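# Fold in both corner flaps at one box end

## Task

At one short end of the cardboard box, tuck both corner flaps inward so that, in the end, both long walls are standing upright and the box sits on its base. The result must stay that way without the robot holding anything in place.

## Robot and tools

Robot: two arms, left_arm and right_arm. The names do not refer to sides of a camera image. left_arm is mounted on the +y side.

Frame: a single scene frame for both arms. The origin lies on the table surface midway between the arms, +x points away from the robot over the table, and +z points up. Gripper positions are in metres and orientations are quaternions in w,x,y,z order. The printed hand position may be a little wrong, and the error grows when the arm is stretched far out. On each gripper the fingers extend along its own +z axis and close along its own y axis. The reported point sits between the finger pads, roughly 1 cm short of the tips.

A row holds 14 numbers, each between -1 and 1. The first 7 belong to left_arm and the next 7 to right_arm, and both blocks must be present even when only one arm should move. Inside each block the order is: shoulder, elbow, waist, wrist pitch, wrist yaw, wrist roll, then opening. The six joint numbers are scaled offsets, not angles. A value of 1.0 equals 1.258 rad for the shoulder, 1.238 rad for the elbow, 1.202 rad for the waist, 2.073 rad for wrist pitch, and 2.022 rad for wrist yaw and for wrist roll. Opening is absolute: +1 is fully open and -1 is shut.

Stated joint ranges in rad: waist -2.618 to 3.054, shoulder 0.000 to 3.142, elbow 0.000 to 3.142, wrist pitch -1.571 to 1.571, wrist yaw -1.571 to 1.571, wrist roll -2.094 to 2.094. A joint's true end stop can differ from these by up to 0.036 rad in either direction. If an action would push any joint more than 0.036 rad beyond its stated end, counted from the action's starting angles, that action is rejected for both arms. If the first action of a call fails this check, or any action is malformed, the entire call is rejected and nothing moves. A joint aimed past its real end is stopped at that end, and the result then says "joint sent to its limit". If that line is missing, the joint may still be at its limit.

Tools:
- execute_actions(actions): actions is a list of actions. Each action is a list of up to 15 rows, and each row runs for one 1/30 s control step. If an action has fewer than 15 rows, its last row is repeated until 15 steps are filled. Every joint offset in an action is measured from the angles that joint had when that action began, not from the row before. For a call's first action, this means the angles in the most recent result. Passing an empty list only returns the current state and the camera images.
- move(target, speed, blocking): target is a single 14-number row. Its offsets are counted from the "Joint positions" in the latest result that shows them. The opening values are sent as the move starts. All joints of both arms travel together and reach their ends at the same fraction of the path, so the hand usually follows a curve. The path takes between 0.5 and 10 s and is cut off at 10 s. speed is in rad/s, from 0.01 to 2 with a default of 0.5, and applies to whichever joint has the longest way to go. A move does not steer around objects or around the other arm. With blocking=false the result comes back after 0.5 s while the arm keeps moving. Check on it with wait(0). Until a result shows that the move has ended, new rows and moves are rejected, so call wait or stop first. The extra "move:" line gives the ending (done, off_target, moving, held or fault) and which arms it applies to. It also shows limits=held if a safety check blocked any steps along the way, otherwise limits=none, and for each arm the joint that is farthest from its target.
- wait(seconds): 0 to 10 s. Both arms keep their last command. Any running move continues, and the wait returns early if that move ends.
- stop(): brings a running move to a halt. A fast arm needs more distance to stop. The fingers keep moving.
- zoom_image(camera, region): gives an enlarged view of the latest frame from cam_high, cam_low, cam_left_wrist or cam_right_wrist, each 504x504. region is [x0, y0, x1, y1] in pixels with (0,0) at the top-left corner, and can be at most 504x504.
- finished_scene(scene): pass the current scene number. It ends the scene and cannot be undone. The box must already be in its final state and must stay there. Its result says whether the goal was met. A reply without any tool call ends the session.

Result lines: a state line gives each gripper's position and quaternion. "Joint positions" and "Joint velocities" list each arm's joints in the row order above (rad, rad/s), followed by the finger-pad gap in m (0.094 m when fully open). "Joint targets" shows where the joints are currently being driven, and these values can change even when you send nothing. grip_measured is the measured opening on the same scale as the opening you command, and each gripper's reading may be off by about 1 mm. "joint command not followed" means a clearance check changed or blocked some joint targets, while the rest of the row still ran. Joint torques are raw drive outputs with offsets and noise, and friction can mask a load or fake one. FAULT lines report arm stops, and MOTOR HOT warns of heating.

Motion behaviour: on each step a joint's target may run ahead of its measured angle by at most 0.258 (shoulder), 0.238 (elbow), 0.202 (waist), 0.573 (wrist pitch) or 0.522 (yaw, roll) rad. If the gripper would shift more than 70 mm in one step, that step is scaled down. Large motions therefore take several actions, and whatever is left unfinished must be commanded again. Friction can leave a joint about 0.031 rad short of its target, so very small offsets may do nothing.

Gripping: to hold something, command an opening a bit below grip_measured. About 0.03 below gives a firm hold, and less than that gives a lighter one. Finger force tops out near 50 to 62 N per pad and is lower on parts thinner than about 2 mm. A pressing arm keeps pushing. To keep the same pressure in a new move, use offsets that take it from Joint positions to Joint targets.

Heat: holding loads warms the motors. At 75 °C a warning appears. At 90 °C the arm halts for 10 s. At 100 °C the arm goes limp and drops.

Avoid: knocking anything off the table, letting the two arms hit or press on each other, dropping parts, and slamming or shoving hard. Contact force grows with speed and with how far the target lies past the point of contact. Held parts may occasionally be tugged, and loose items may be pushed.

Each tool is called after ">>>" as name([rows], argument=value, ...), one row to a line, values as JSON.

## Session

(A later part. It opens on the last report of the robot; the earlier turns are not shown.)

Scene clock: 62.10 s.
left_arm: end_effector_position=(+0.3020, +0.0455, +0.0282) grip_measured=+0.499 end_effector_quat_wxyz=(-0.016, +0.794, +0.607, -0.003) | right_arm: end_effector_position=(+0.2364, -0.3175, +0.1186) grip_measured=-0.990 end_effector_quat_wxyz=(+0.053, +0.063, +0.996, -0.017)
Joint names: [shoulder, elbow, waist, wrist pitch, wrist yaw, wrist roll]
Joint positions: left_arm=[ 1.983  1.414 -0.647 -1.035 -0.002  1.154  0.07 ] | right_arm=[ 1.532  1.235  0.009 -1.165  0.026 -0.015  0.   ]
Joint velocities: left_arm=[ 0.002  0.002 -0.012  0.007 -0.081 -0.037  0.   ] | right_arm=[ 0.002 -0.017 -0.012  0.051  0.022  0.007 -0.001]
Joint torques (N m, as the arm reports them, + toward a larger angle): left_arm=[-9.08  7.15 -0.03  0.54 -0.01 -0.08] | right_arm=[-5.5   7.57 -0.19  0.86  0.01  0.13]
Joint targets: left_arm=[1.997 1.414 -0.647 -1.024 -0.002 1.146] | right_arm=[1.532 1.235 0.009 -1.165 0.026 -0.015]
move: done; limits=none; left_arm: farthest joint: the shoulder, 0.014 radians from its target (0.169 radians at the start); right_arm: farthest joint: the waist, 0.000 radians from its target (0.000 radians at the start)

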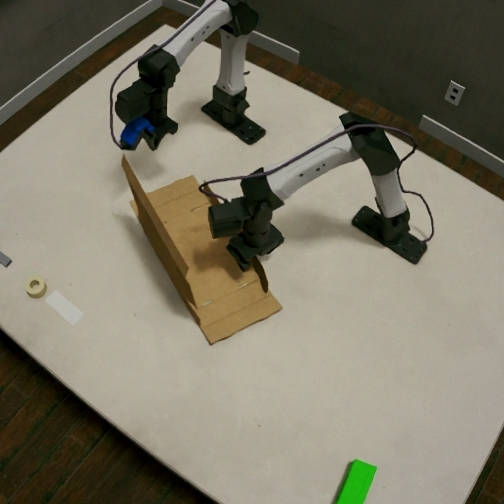

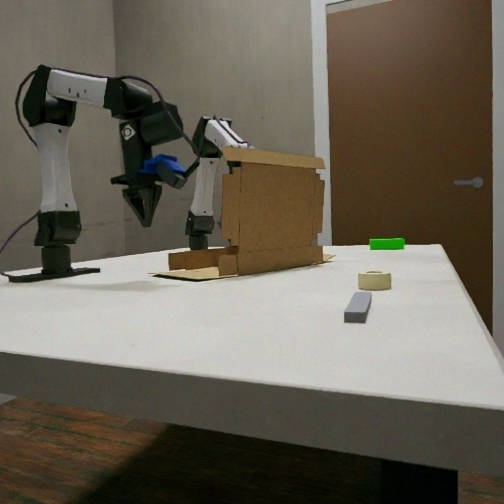

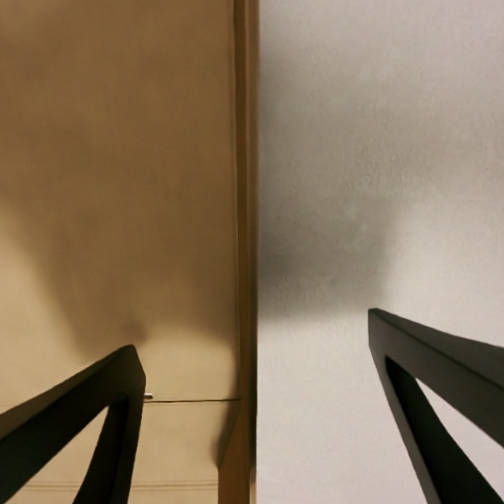

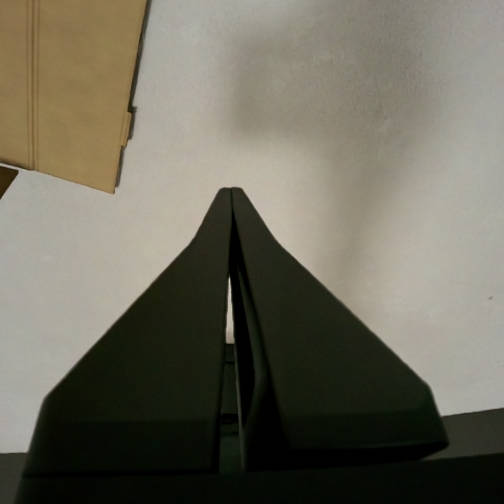

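>>> move(target=[0,0,0,0,0,0,-1, 0.03,-0.28,0.375,0.12,0,0,-1], speed=0.5)

Scene clock: 68.77 s.
left_arm: end_effector_position=(+0.3046, +0.0449, +0.0282) grip_measured=-0.970 end_effector_quat_wxyz=(-0.012, +0.794, +0.608, +0.001) | right_arm: end_effector_position=(+0.1901, -0.2031, +0.0341) grip_measured=-0.990 end_effector_quat_wxyz=(+0.006, -0.158, +0.987, -0.013)
Joint names: [shoulder, elbow, waist, wrist pitch, wrist yaw, wrist roll]
Joint positions: left_arm=[ 1.983  1.414 -0.647 -1.026 -0.007  1.151  0.001] | right_arm=[ 1.546  0.909  0.452 -0.925  0.027 -0.015  0.   ]
Joint velocities: left_arm=[-0.022  0.002  0.017 -0.037 -0.081 -0.037  0.001] | right_arm=[-0.007  0.017  0.007  0.022  0.037  0.037 -0.   ]
Joint torques (N m, as the arm reports them, + toward a larger angle): left_arm=[-10.07   7.09  -0.08   0.33   0.05   0.02] | right_arm=[-3.66  5.34  0.49  0.72  0.    0.13]
Joint targets: left_arm=[1.983 1.414 -0.647 -1.036 -0.002 1.154] | right_arm=[1.570 0.888 0.460 -0.916 0.026 -0.015]
move: off_target (right_arm); limits=none; left_arm: farthest joint: the wrist pitch, 0.009 radians from its target (0.000 radians at the start); right_arm: farthest joint: the shoulder, 0.023 radians from its target (0.038 radians at the start)

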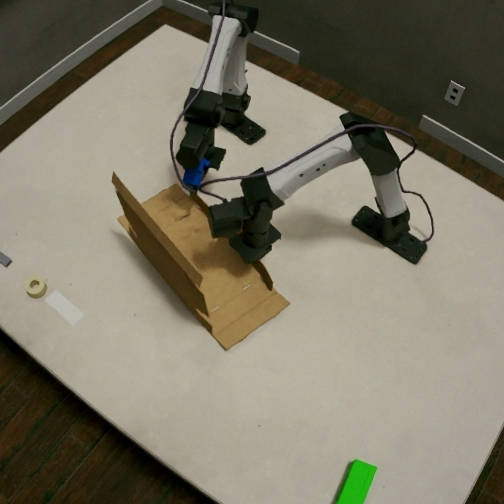

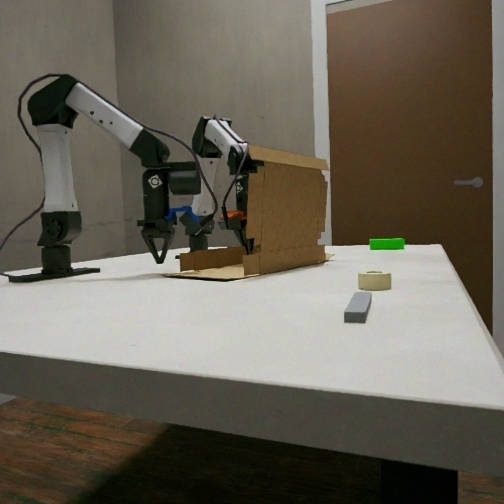

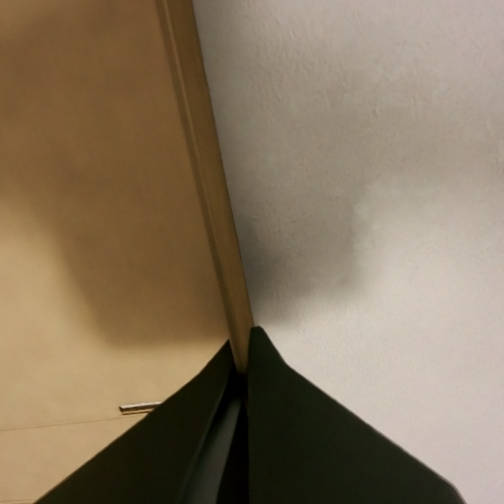

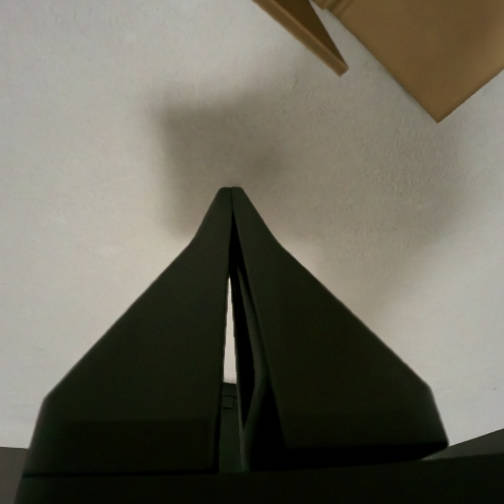

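>>> move(target=[0,0,0,0,0,0,-1, 0.14,0.15,-0.08,0,0,0,-1], speed=0.3)

Scene clock: 72.93 s.
left_arm: end_effector_position=(+0.3059, +0.0439, +0.0281) grip_measured=-0.970 end_effector_quat_wxyz=(-0.009, +0.791, +0.611, +0.002) | right_arm: end_effector_position=(+0.2377, -0.2142, +0.0363) grip_measured=-0.990 end_effector_quat_wxyz=(+0.012, -0.116, +0.993, -0.012)
Joint names: [shoulder, elbow, waist, wrist pitch, wrist yaw, wrist roll]
Joint positions: left_arm=[ 1.983  1.414 -0.647 -1.019 -0.007  1.144  0.001] | right_arm=[ 1.694  1.075  0.366 -0.93   0.026 -0.015  0.   ]
Joint velocities: left_arm=[ 0.017  0.012  0.007  0.007 -0.037 -0.007 -0.   ] | right_arm=[-0.017  0.007 -0.007 -0.022 -0.066  0.007  0.001]
Joint torques (N m, as the arm reports them, + toward a larger angle): left_arm=[-10.14   7.15   0.     0.36   0.01   0.09] | right_arm=[-4.71  8.51 -1.21  0.7   0.01  0.12]
Joint targets: left_arm=[1.983 1.414 -0.647 -1.026 -0.007 1.151] | right_arm=[1.723 1.095 0.356 -0.925 0.027 -0.015]
move: off_target (right_arm); limits=none; left_arm: farthest joint: the wrist pitch, 0.007 radians from its target (0.000 radians at the start); right_arm: farthest joint: the shoulder, 0.028 radians from its target (0.176 radians at the start)

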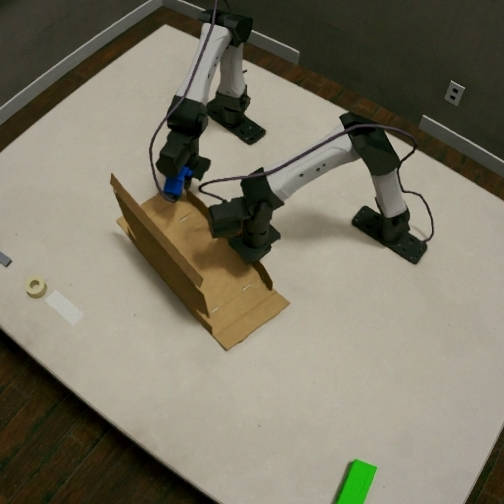

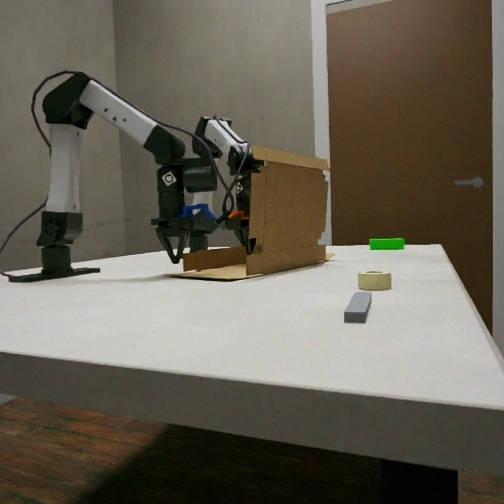

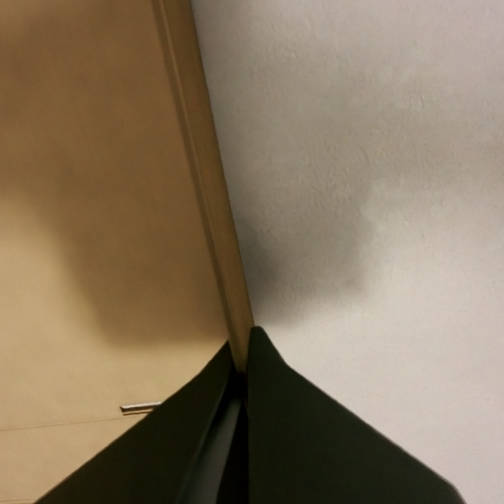

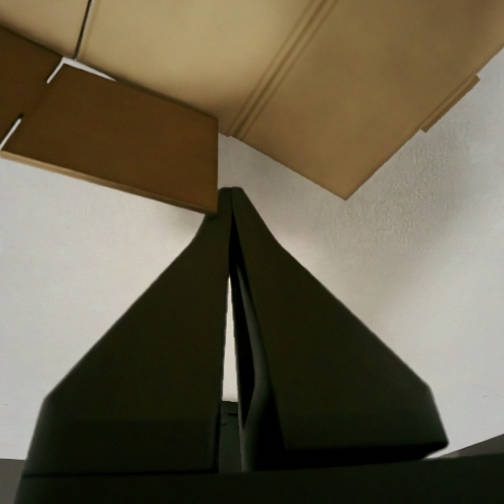

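>>> move(target=[0,0,0,0,0,0,-1, -0.05,-0.07,0,0,0,0,-1], speed=0.3)

>>> move(target=[0,0,0,0,0,0,-1, 0,0,0.06,0,0,0,-1], speed=0.3)

>>> move(target=[0,0,0,0,0,0,-1, 0.25,0.26,0.03,0,0,0,-1], speed=0.2)

Scene clock: 78.87 s.
left_arm: end_effector_position=(+0.3060, +0.0440, +0.0281) grip_measured=-0.970 end_effector_quat_wxyz=(-0.009, +0.791, +0.611, +0.002) | right_arm: end_effector_position=(+0.2204, -0.2181, +0.0326) grip_measured=-0.990 end_effector_quat_wxyz=(+0.002, -0.116, +0.993, -0.013)
Joint names: [shoulder, elbow, waist, wrist pitch, wrist yaw, wrist roll]
Joint positions: left_arm=[ 1.983  1.414 -0.647 -1.019 -0.008  1.144  0.001] | right_arm=[ 1.652  1.012  0.366 -0.929  0.026 -0.015  0.   ]
Joint velocities: left_arm=[ 0.012  0.007  0.007 -0.051 -0.11   0.022  0.   ] | right_arm=[0.007 0.002 0.002 0.007 0.037 0.037 0.   ]
Joint torques (N m, as the arm reports them, + toward a larger angle): left_arm=[-10.14   7.17   0.02   0.43  -0.01   0.02] | right_arm=[-7.32  5.05 -0.21  0.6   0.    0.12]
Joint targets: left_arm=[1.983 1.414 -0.647 -1.019 -0.008 1.144] | right_arm=[1.631 0.988 0.366 -0.930 0.026 -0.015]
move: off_target (right_arm); limits=none; left_arm: farthest joint: the wrist yaw, 0.001 radians from its target (0.000 radians at the start); right_arm: farthest joint: the elbow, 0.024 radians from its target (0.086 radians at the start)

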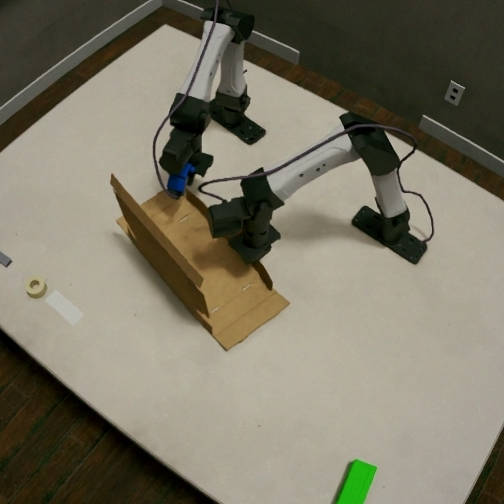

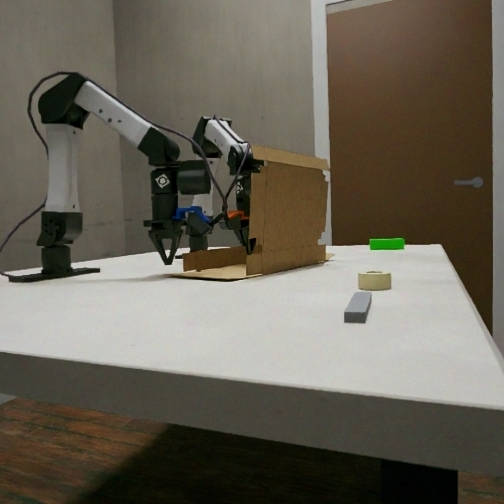

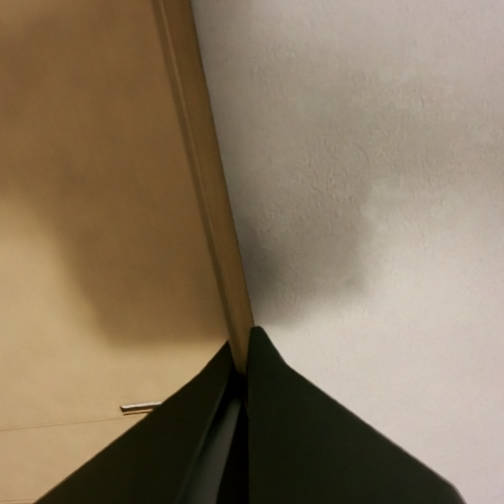

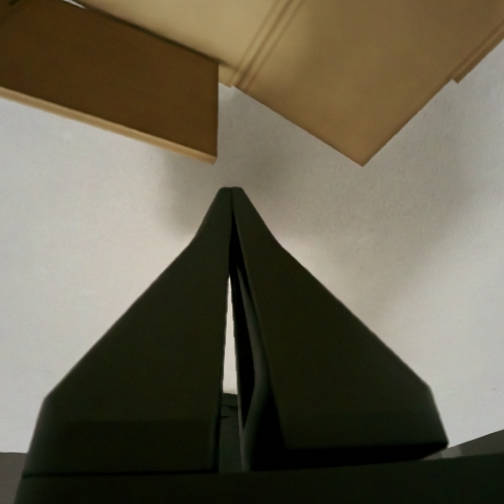

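Scene clock: 79.60 s.
left_arm: end_effector_position=(+0.3060, +0.0440, +0.0281) grip_measured=-0.970 end_effector_quat_wxyz=(-0.009, +0.791, +0.611, +0.002) | right_arm: end_effector_position=(+0.2164, -0.2012, +0.0326) grip_measured=-0.990 end_effector_quat_wxyz=(+0.003, -0.147, +0.989, -0.013)
Joint names: [shoulder, elbow, waist, wrist pitch, wrist yaw, wrist roll]
Joint positions: left_arm=[ 1.983  1.414 -0.647 -1.019 -0.008  1.144  0.001] | right_arm=[ 1.652  1.012  0.43  -0.929  0.026 -0.015  0.   ]
Joint velocities: left_arm=[-0.012  0.002 -0.017 -0.007  0.007 -0.081  0.   ] | right_arm=[ 0.002 -0.012 -0.012  0.022 -0.022 -0.007 -0.001]
Joint torques (N m, as the arm reports them, + toward a larger angle): left_arm=[-10.14   7.08   0.02   0.47  -0.02   0.03] | right_arm=[-6.04  6.84  0.69  0.59  0.    0.13]
Joint targets: left_arm=[1.983 1.414 -0.647 -1.019 -0.008 1.144] | right_arm=[1.652 1.012 0.439 -0.929 0.026 -0.015]
move: done; limits=none; left_arm: farthest joint: the waist, 0.000 radians from its target (0.000 radians at the start); right_arm: farthest joint: the waist, 0.008 radians from its target (0.072 radians at the start)

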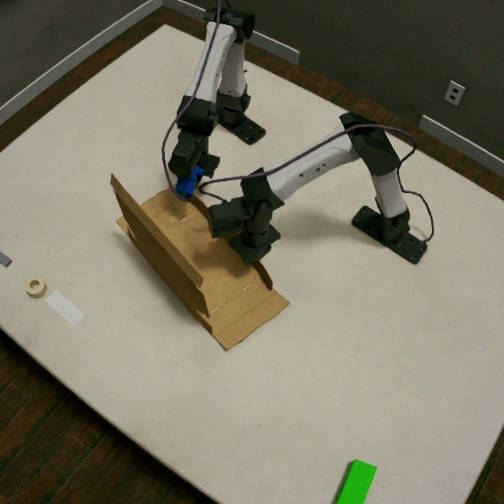

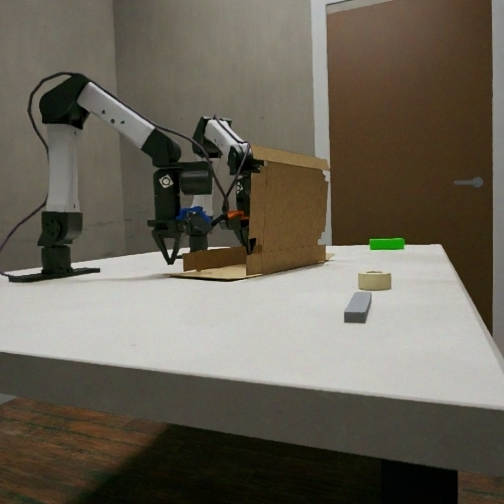

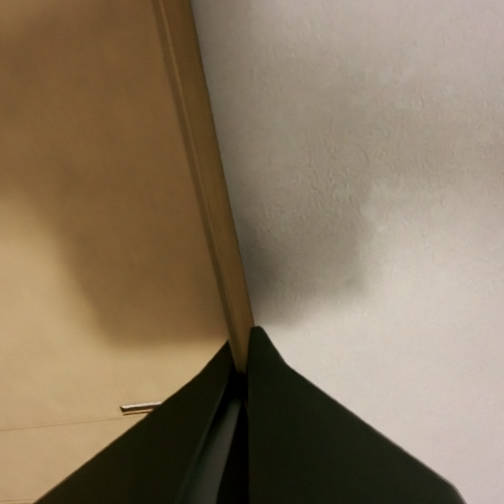

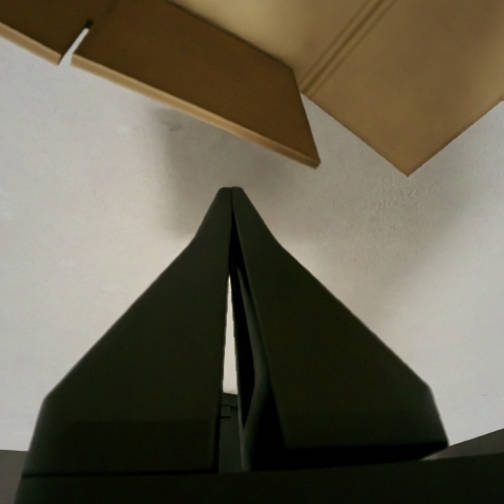

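Scene clock: 81.57 s.
left_arm: end_effector_position=(+0.3158, +0.0470, +0.0282) grip_measured=-0.970 end_effector_quat_wxyz=(-0.000, +0.773, +0.634, +0.016) | right_arm: end_effector_position=(+0.2641, -0.1820, +0.0215) grip_measured=-0.990 end_effector_quat_wxyz=(-0.039, -0.158, +0.986, -0.024)
Joint names: [shoulder, elbow, waist, wrist pitch, wrist yaw, wrist roll]
Joint positions: left_arm=[ 1.983  1.414 -0.634 -0.995 -0.031  1.098  0.001] | right_arm=[ 1.927  1.303  0.452 -1.03   0.037 -0.015  0.   ]
Joint velocities: left_arm=[-0.012 -0.002  0.002 -0.022  0.066 -0.007  0.   ] | right_arm=[-0.002  0.002 -0.007 -0.022 -0.007  0.051  0.   ]
Joint torques (N m, as the arm reports them, + toward a larger angle): left_arm=[-10.22   7.19  -1.25   0.24   0.19   0.46] | right_arm=[-5.82  9.02  1.08  1.48 -0.09  0.12]
Joint targets: left_arm=[1.983 1.414 -0.647 -1.019 -0.008 1.144] | right_arm=[1.967 1.334 0.466 -0.929 0.026 -0.015]
move: off_target (left_arm, right_arm); limits=none; left_arm: farthest joint: the wrist roll, 0.046 radians from its target (0.000 radians at the start); right_arm: farthest joint: the wrist pitch, 0.101 radians from its target (0.000 radians at the start)

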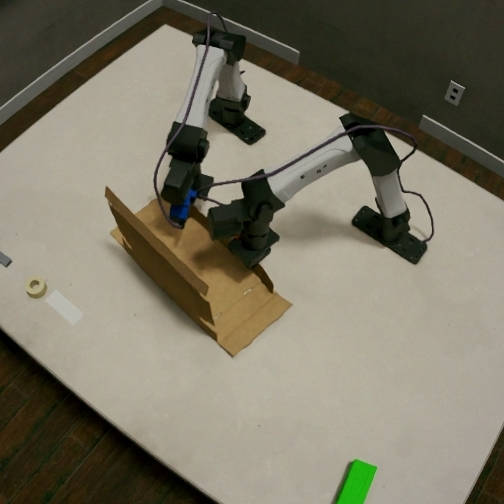

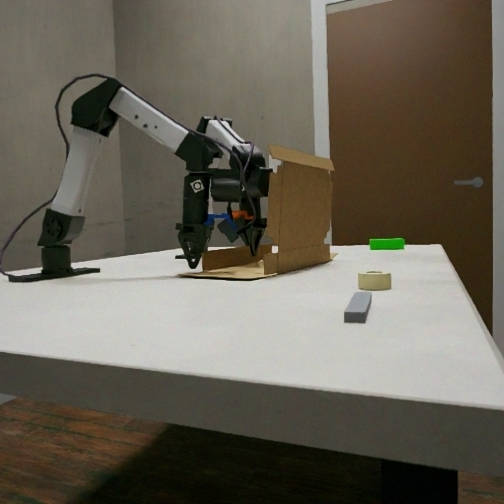

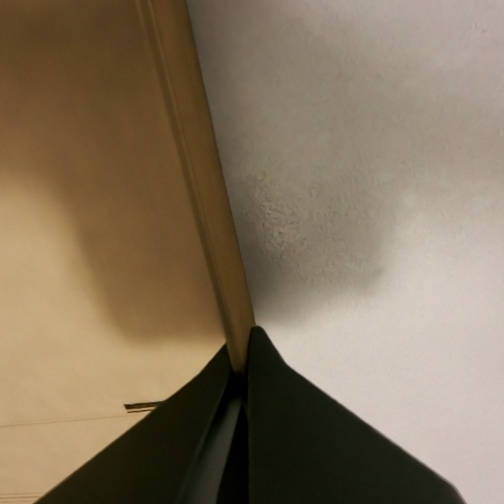

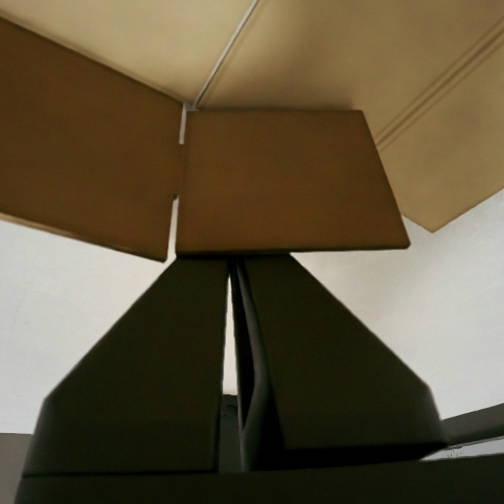

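>>> move(target=[0,0,0,0,0,0,-1, -0.04,0,-0.11,0,0,0,-1], speed=0.2)

>>> move(target=[0,0,0,0,0,0,-1, 0.15,0.17,0,0.05,0,0,-1], speed=0.2)

Scene clock: 87.50 s.
left_arm: end_effector_position=(+0.3166, +0.0467, +0.0282) grip_measured=-0.970 end_effector_quat_wxyz=(+0.002, +0.770, +0.638, +0.016) | right_arm: end_effector_position=(+0.2742, -0.2214, +0.0317) grip_measured=-0.990 end_effector_quat_wxyz=(-0.027, -0.096, +0.995, -0.021)
Joint names: [shoulder, elbow, waist, wrist pitch, wrist yaw, wrist roll]
Joint positions: left_arm=[ 1.983  1.414 -0.633 -0.992 -0.031  1.09   0.001] | right_arm=[ 1.894  1.303  0.326 -1.037  0.037 -0.015  0.   ]
Joint velocities: left_arm=[ 0.002 -0.002  0.007 -0.037  0.022 -0.081 -0.   ] | right_arm=[-0.012 -0.007 -0.002 -0.037 -0.066  0.051 -0.002]
Joint torques (N m, as the arm reports them, + toward a larger angle): left_arm=[-10.21   7.19  -0.18   0.45  -0.02   0.11] | right_arm=[-9.12  6.88 -0.77  0.52  0.03  0.12]
Joint targets: left_arm=[1.983 1.414 -0.634 -0.995 -0.031 1.098] | right_arm=[1.877 1.303 0.320 -1.030 0.037 -0.015]
move: done; limits=none; left_arm: farthest joint: the wrist roll, 0.008 radians from its target (0.000 radians at the start); right_arm: farthest joint: the shoulder, 0.018 radians from its target (0.050 radians at the start)

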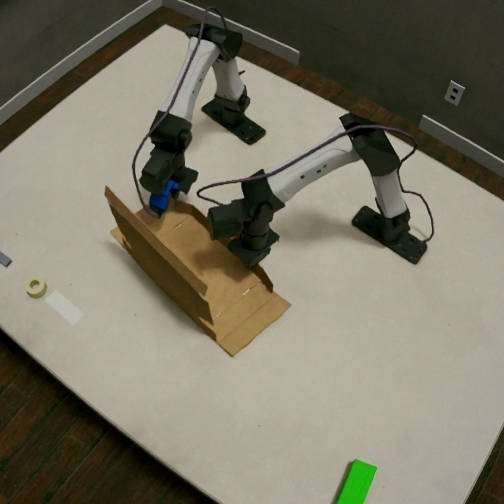

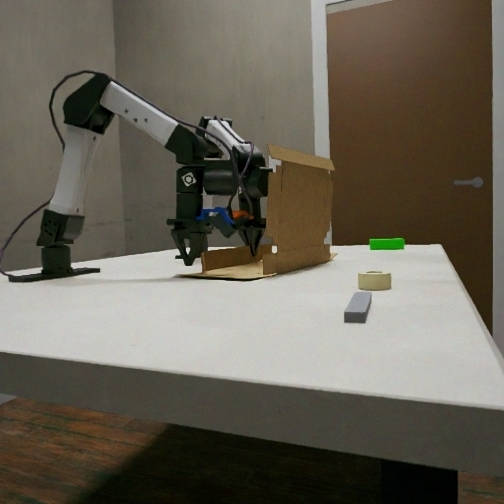

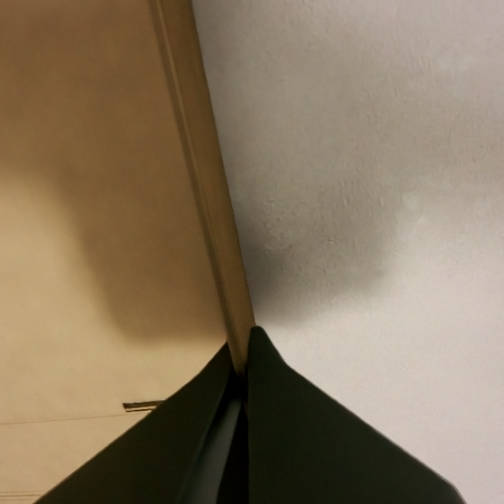

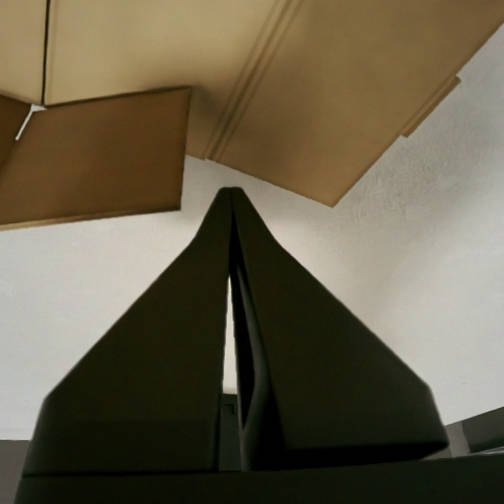

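Scene clock: 88.93 s.
left_arm: end_effector_position=(+0.3166, +0.0467, +0.0282) grip_measured=-0.970 end_effector_quat_wxyz=(+0.002, +0.770, +0.638, +0.016) | right_arm: end_effector_position=(+0.3458, -0.2086, +0.0227) grip_measured=-0.990 end_effector_quat_wxyz=(+0.036, -0.095, +0.995, -0.015)
Joint names: [shoulder, elbow, waist, wrist pitch, wrist yaw, wrist roll]
Joint positions: left_arm=[ 1.983  1.414 -0.633 -0.992 -0.031  1.089  0.001] | right_arm=[ 2.055  1.495  0.326 -0.942  0.037 -0.015  0.   ]
Joint velocities: left_arm=[-0.007 -0.012  0.002  0.022  0.022  0.007 -0.001] | right_arm=[-0.022 -0.037 -0.002 -0.007 -0.007  0.007  0.001]
Joint torques (N m, as the arm reports them, + toward a larger angle): left_arm=[-10.23   7.23  -0.02   0.52  -0.01   0.02] | right_arm=[-7.92  8.63 -0.2   0.85  0.02  0.13]
Joint targets: left_arm=[1.983 1.414 -0.633 -0.992 -0.031 1.090] | right_arm=[2.083 1.514 0.326 -0.933 0.037 -0.015]
move: off_target (right_arm); limits=none; left_arm: farthest joint: the wrist roll, 0.001 radians from its target (0.000 radians at the start); right_arm: farthest joint: the shoulder, 0.028 radians from its target (0.188 radians at the start)

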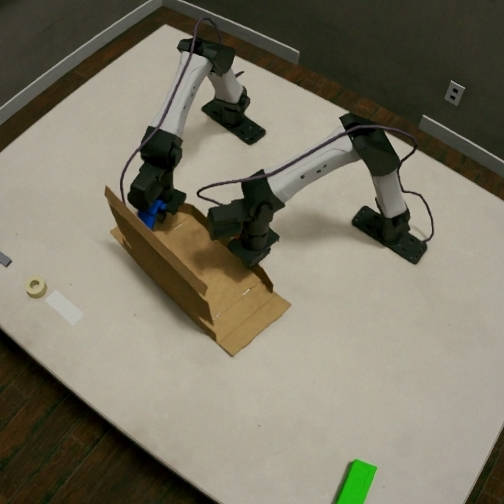

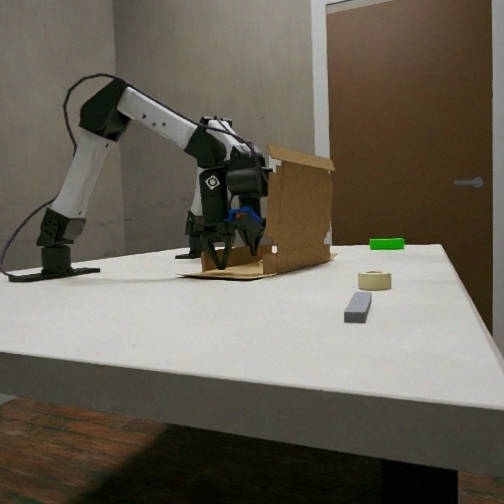

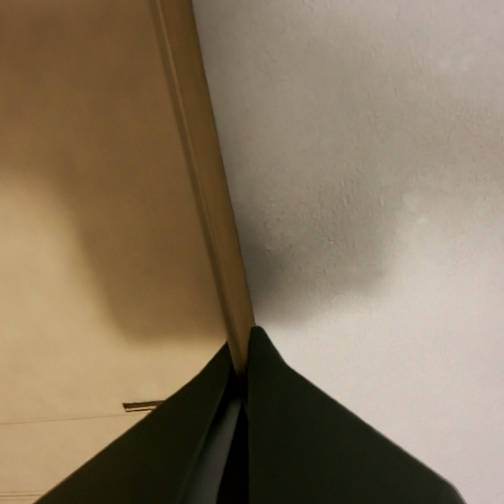

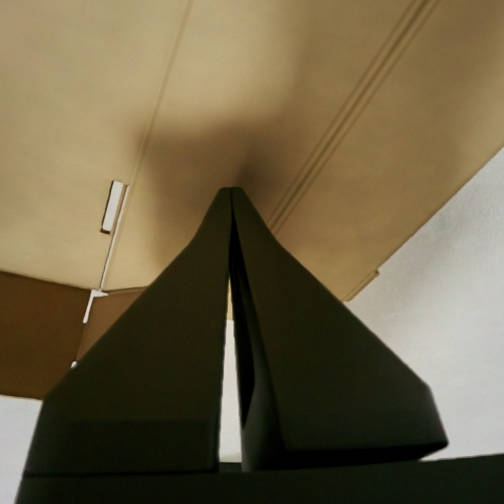

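Missed. Back, shift to waist ~0.38, forward.

>>> move(target=[0,0,0,0,0,0,-1, -0.15,-0.18,0,-0.05,0,0,-1], speed=0.3)

>>> move(target=[0,0,0,0,0,0,-1, 0,0,0.055,0,0,0,-1], speed=0.3)

>>> move(target=[0,0,0,0,0,0,-1, 0.08,0.11,0,0.05,0,0,-1], speed=0.2)

Scene clock: 94.13 s.
left_arm: end_effector_position=(+0.3166, +0.0467, +0.0282) grip_measured=-0.970 end_effector_quat_wxyz=(+0.002, +0.770, +0.638, +0.016) | right_arm: end_effector_position=(+0.2736, -0.2215, +0.0334) grip_measured=-0.990 end_effector_quat_wxyz=(-0.024, -0.096, +0.995, -0.020)
Joint names: [shoulder, elbow, waist, wrist pitch, wrist yaw, wrist roll]
Joint positions: left_arm=[ 1.983  1.414 -0.633 -0.992 -0.031  1.089  0.001] | right_arm=[ 1.884  1.297  0.326 -1.034  0.037 -0.015  0.   ]
Joint velocities: left_arm=[ 0.002 -0.017 -0.012  0.037 -0.007 -0.154 -0.001] | right_arm=[ 0.007 -0.012  0.002 -0.051  0.022 -0.051  0.   ]
Joint torques (N m, as the arm reports them, + toward a larger angle): left_arm=[-10.2    7.16  -0.03   0.54  -0.02   0.01] | right_arm=[-9.08  5.07 -0.21  0.36  0.02  0.13]
Joint targets: left_arm=[1.983 1.414 -0.633 -0.992 -0.031 1.089] | right_arm=[1.866 1.272 0.326 -1.045 0.037 -0.015]
move: off_target (right_arm); limits=none; left_arm: farthest joint: the waist, 0.000 radians from its target (0.000 radians at the start); right_arm: farthest joint: the elbow, 0.024 radians from its target (0.223 radians at the start)

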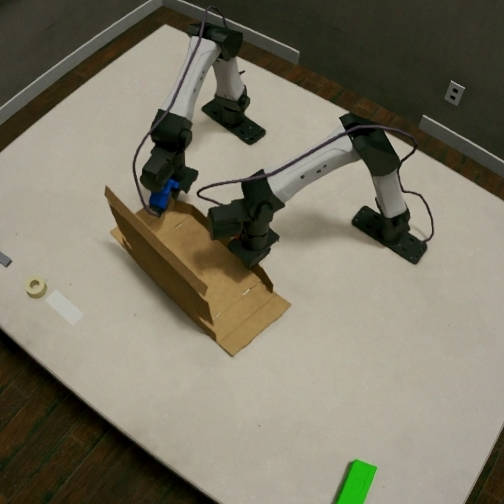

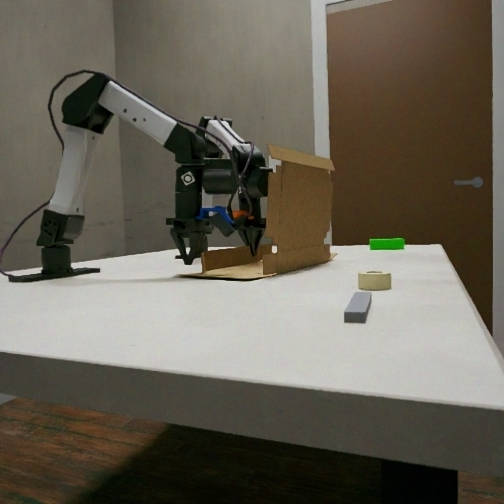

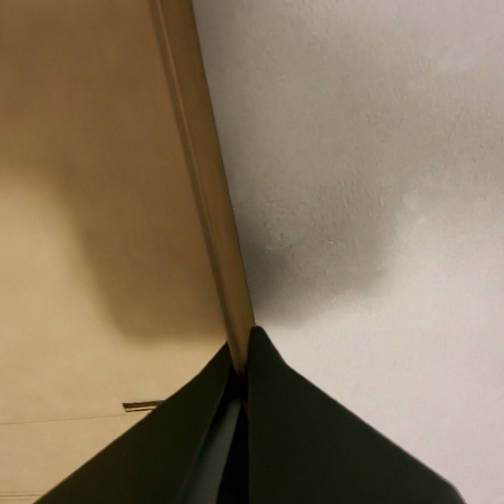

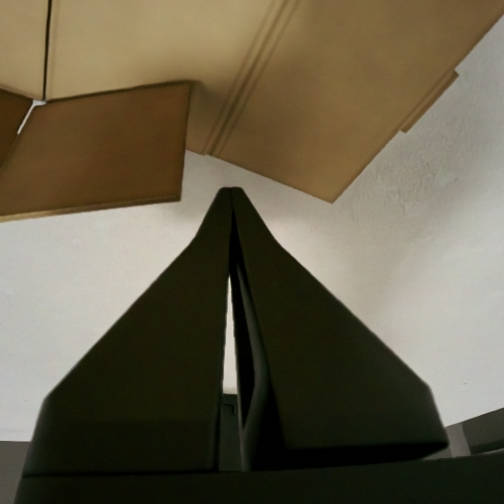

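Scene clock: 94.87 s.
left_arm: end_effector_position=(+0.3166, +0.0467, +0.0282) grip_measured=-0.970 end_effector_quat_wxyz=(+0.002, +0.770, +0.638, +0.016) | right_arm: end_effector_position=(+0.2701, -0.2028, +0.0334) grip_measured=-0.990 end_effector_quat_wxyz=(-0.023, -0.125, +0.992, -0.021)
Joint names: [shoulder, elbow, waist, wrist pitch, wrist yaw, wrist roll]
Joint positions: left_arm=[ 1.983  1.414 -0.633 -0.992 -0.031  1.089  0.001] | right_arm=[ 1.884  1.297  0.385 -1.034  0.037 -0.015  0.   ]
Joint velocities: left_arm=[-0.007 -0.002  0.002 -0.022  0.066  0.007  0.   ] | right_arm=[-0.002 -0.012 -0.007 -0.066 -0.037 -0.037 -0.   ]
Joint torques (N m, as the arm reports them, + toward a larger angle): left_arm=[-10.17   7.22  -0.05   0.52  -0.03   0.02] | right_arm=[-8.05  6.86  0.5   0.47  0.01  0.12]
Joint targets: left_arm=[1.983 1.414 -0.633 -0.992 -0.031 1.089] | right_arm=[1.884 1.297 0.392 -1.034 0.037 -0.015]
move: done; limits=none; left_arm: farthest joint: the waist, 0.000 radians from its target (0.000 radians at the start); right_arm: farthest joint: the waist, 0.007 radians from its target (0.066 radians at the start)

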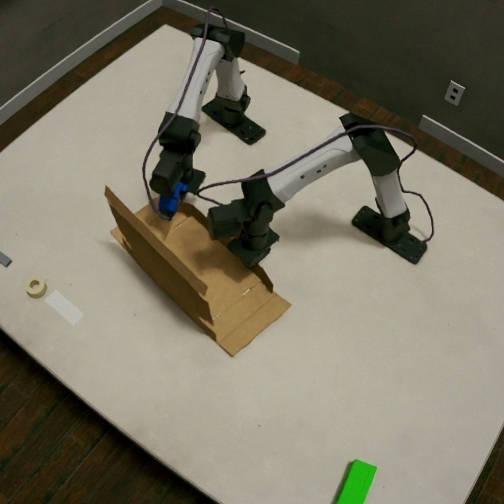

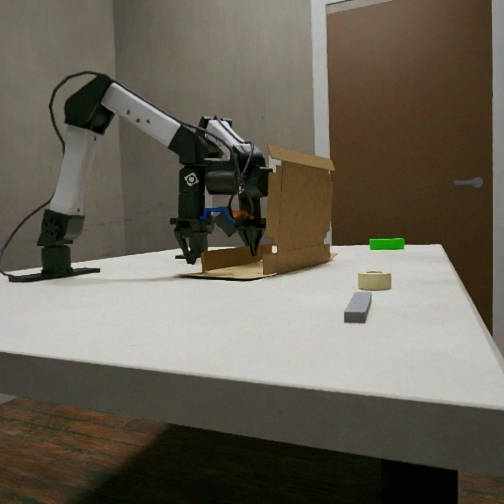

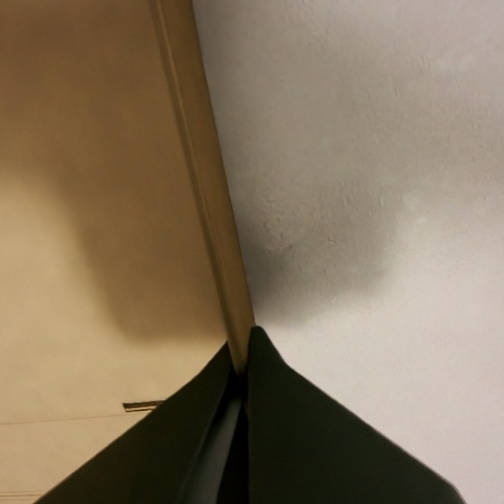

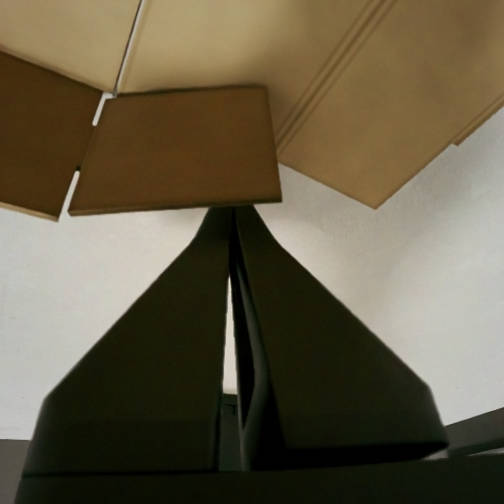

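Scene clock: 96.30 s.
left_arm: end_effector_position=(+0.3169, +0.0465, +0.0282) grip_measured=-0.970 end_effector_quat_wxyz=(+0.003, +0.765, +0.644, +0.016) | right_arm: end_effector_position=(+0.3247, -0.1903, +0.0388) grip_measured=-0.990 end_effector_quat_wxyz=(+0.047, -0.124, +0.991, -0.015)
Joint names: [shoulder, elbow, waist, wrist pitch, wrist yaw, wrist roll]
Joint positions: left_arm=[ 1.983  1.414 -0.633 -0.99  -0.031  1.074  0.001] | right_arm=[ 1.955  1.414  0.385 -0.94   0.04  -0.015  0.   ]
Joint velocities: left_arm=[ 0.017 -0.002  0.002 -0.051 -0.051  0.007  0.001] | right_arm=[-0.002 -0.017 -0.017 -0.007  0.022 -0.007 -0.   ]
Joint torques (N m, as the arm reports them, + toward a larger angle): left_arm=[-10.21   7.2   -0.01   0.52  -0.03   0.14] | right_arm=[-7.12  8.64 -0.23  0.91 -0.02  0.12]
Joint targets: left_arm=[1.983 1.414 -0.633 -0.992 -0.031 1.089] | right_arm=[1.985 1.433 0.385 -0.930 0.037 -0.015]
move: off_target (right_arm); limits=none; left_arm: farthest joint: the wrist roll, 0.015 radians from its target (0.000 radians at the start); right_arm: farthest joint: the shoulder, 0.029 radians from its target (0.101 radians at the start)

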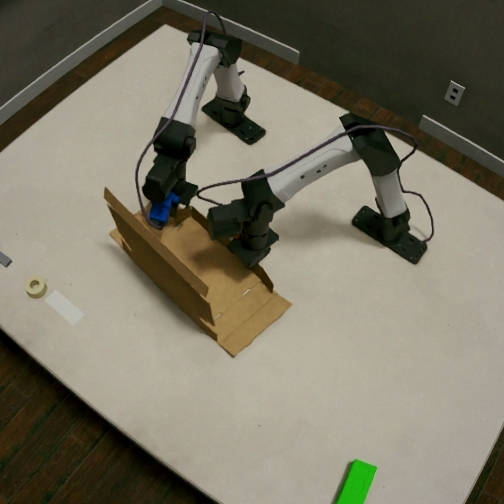

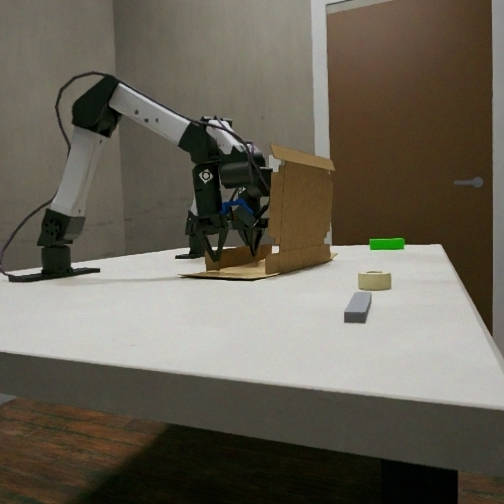

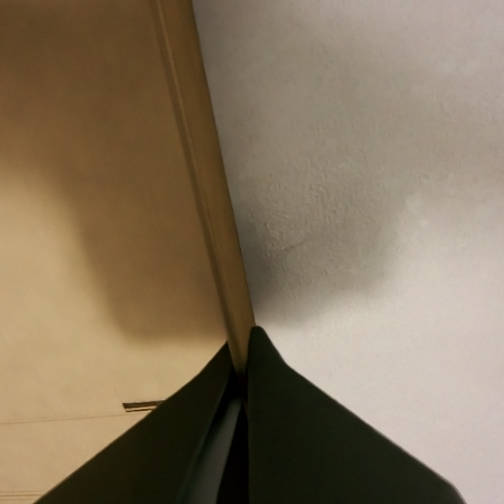

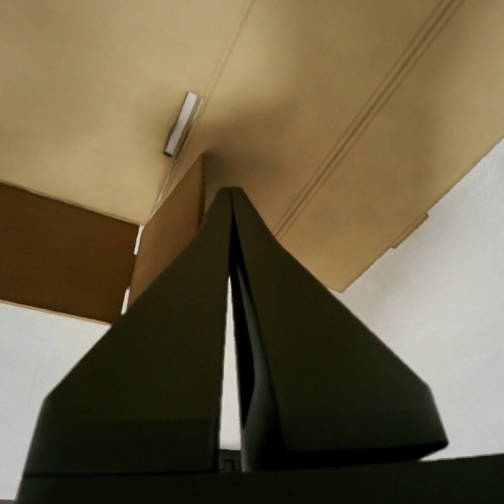

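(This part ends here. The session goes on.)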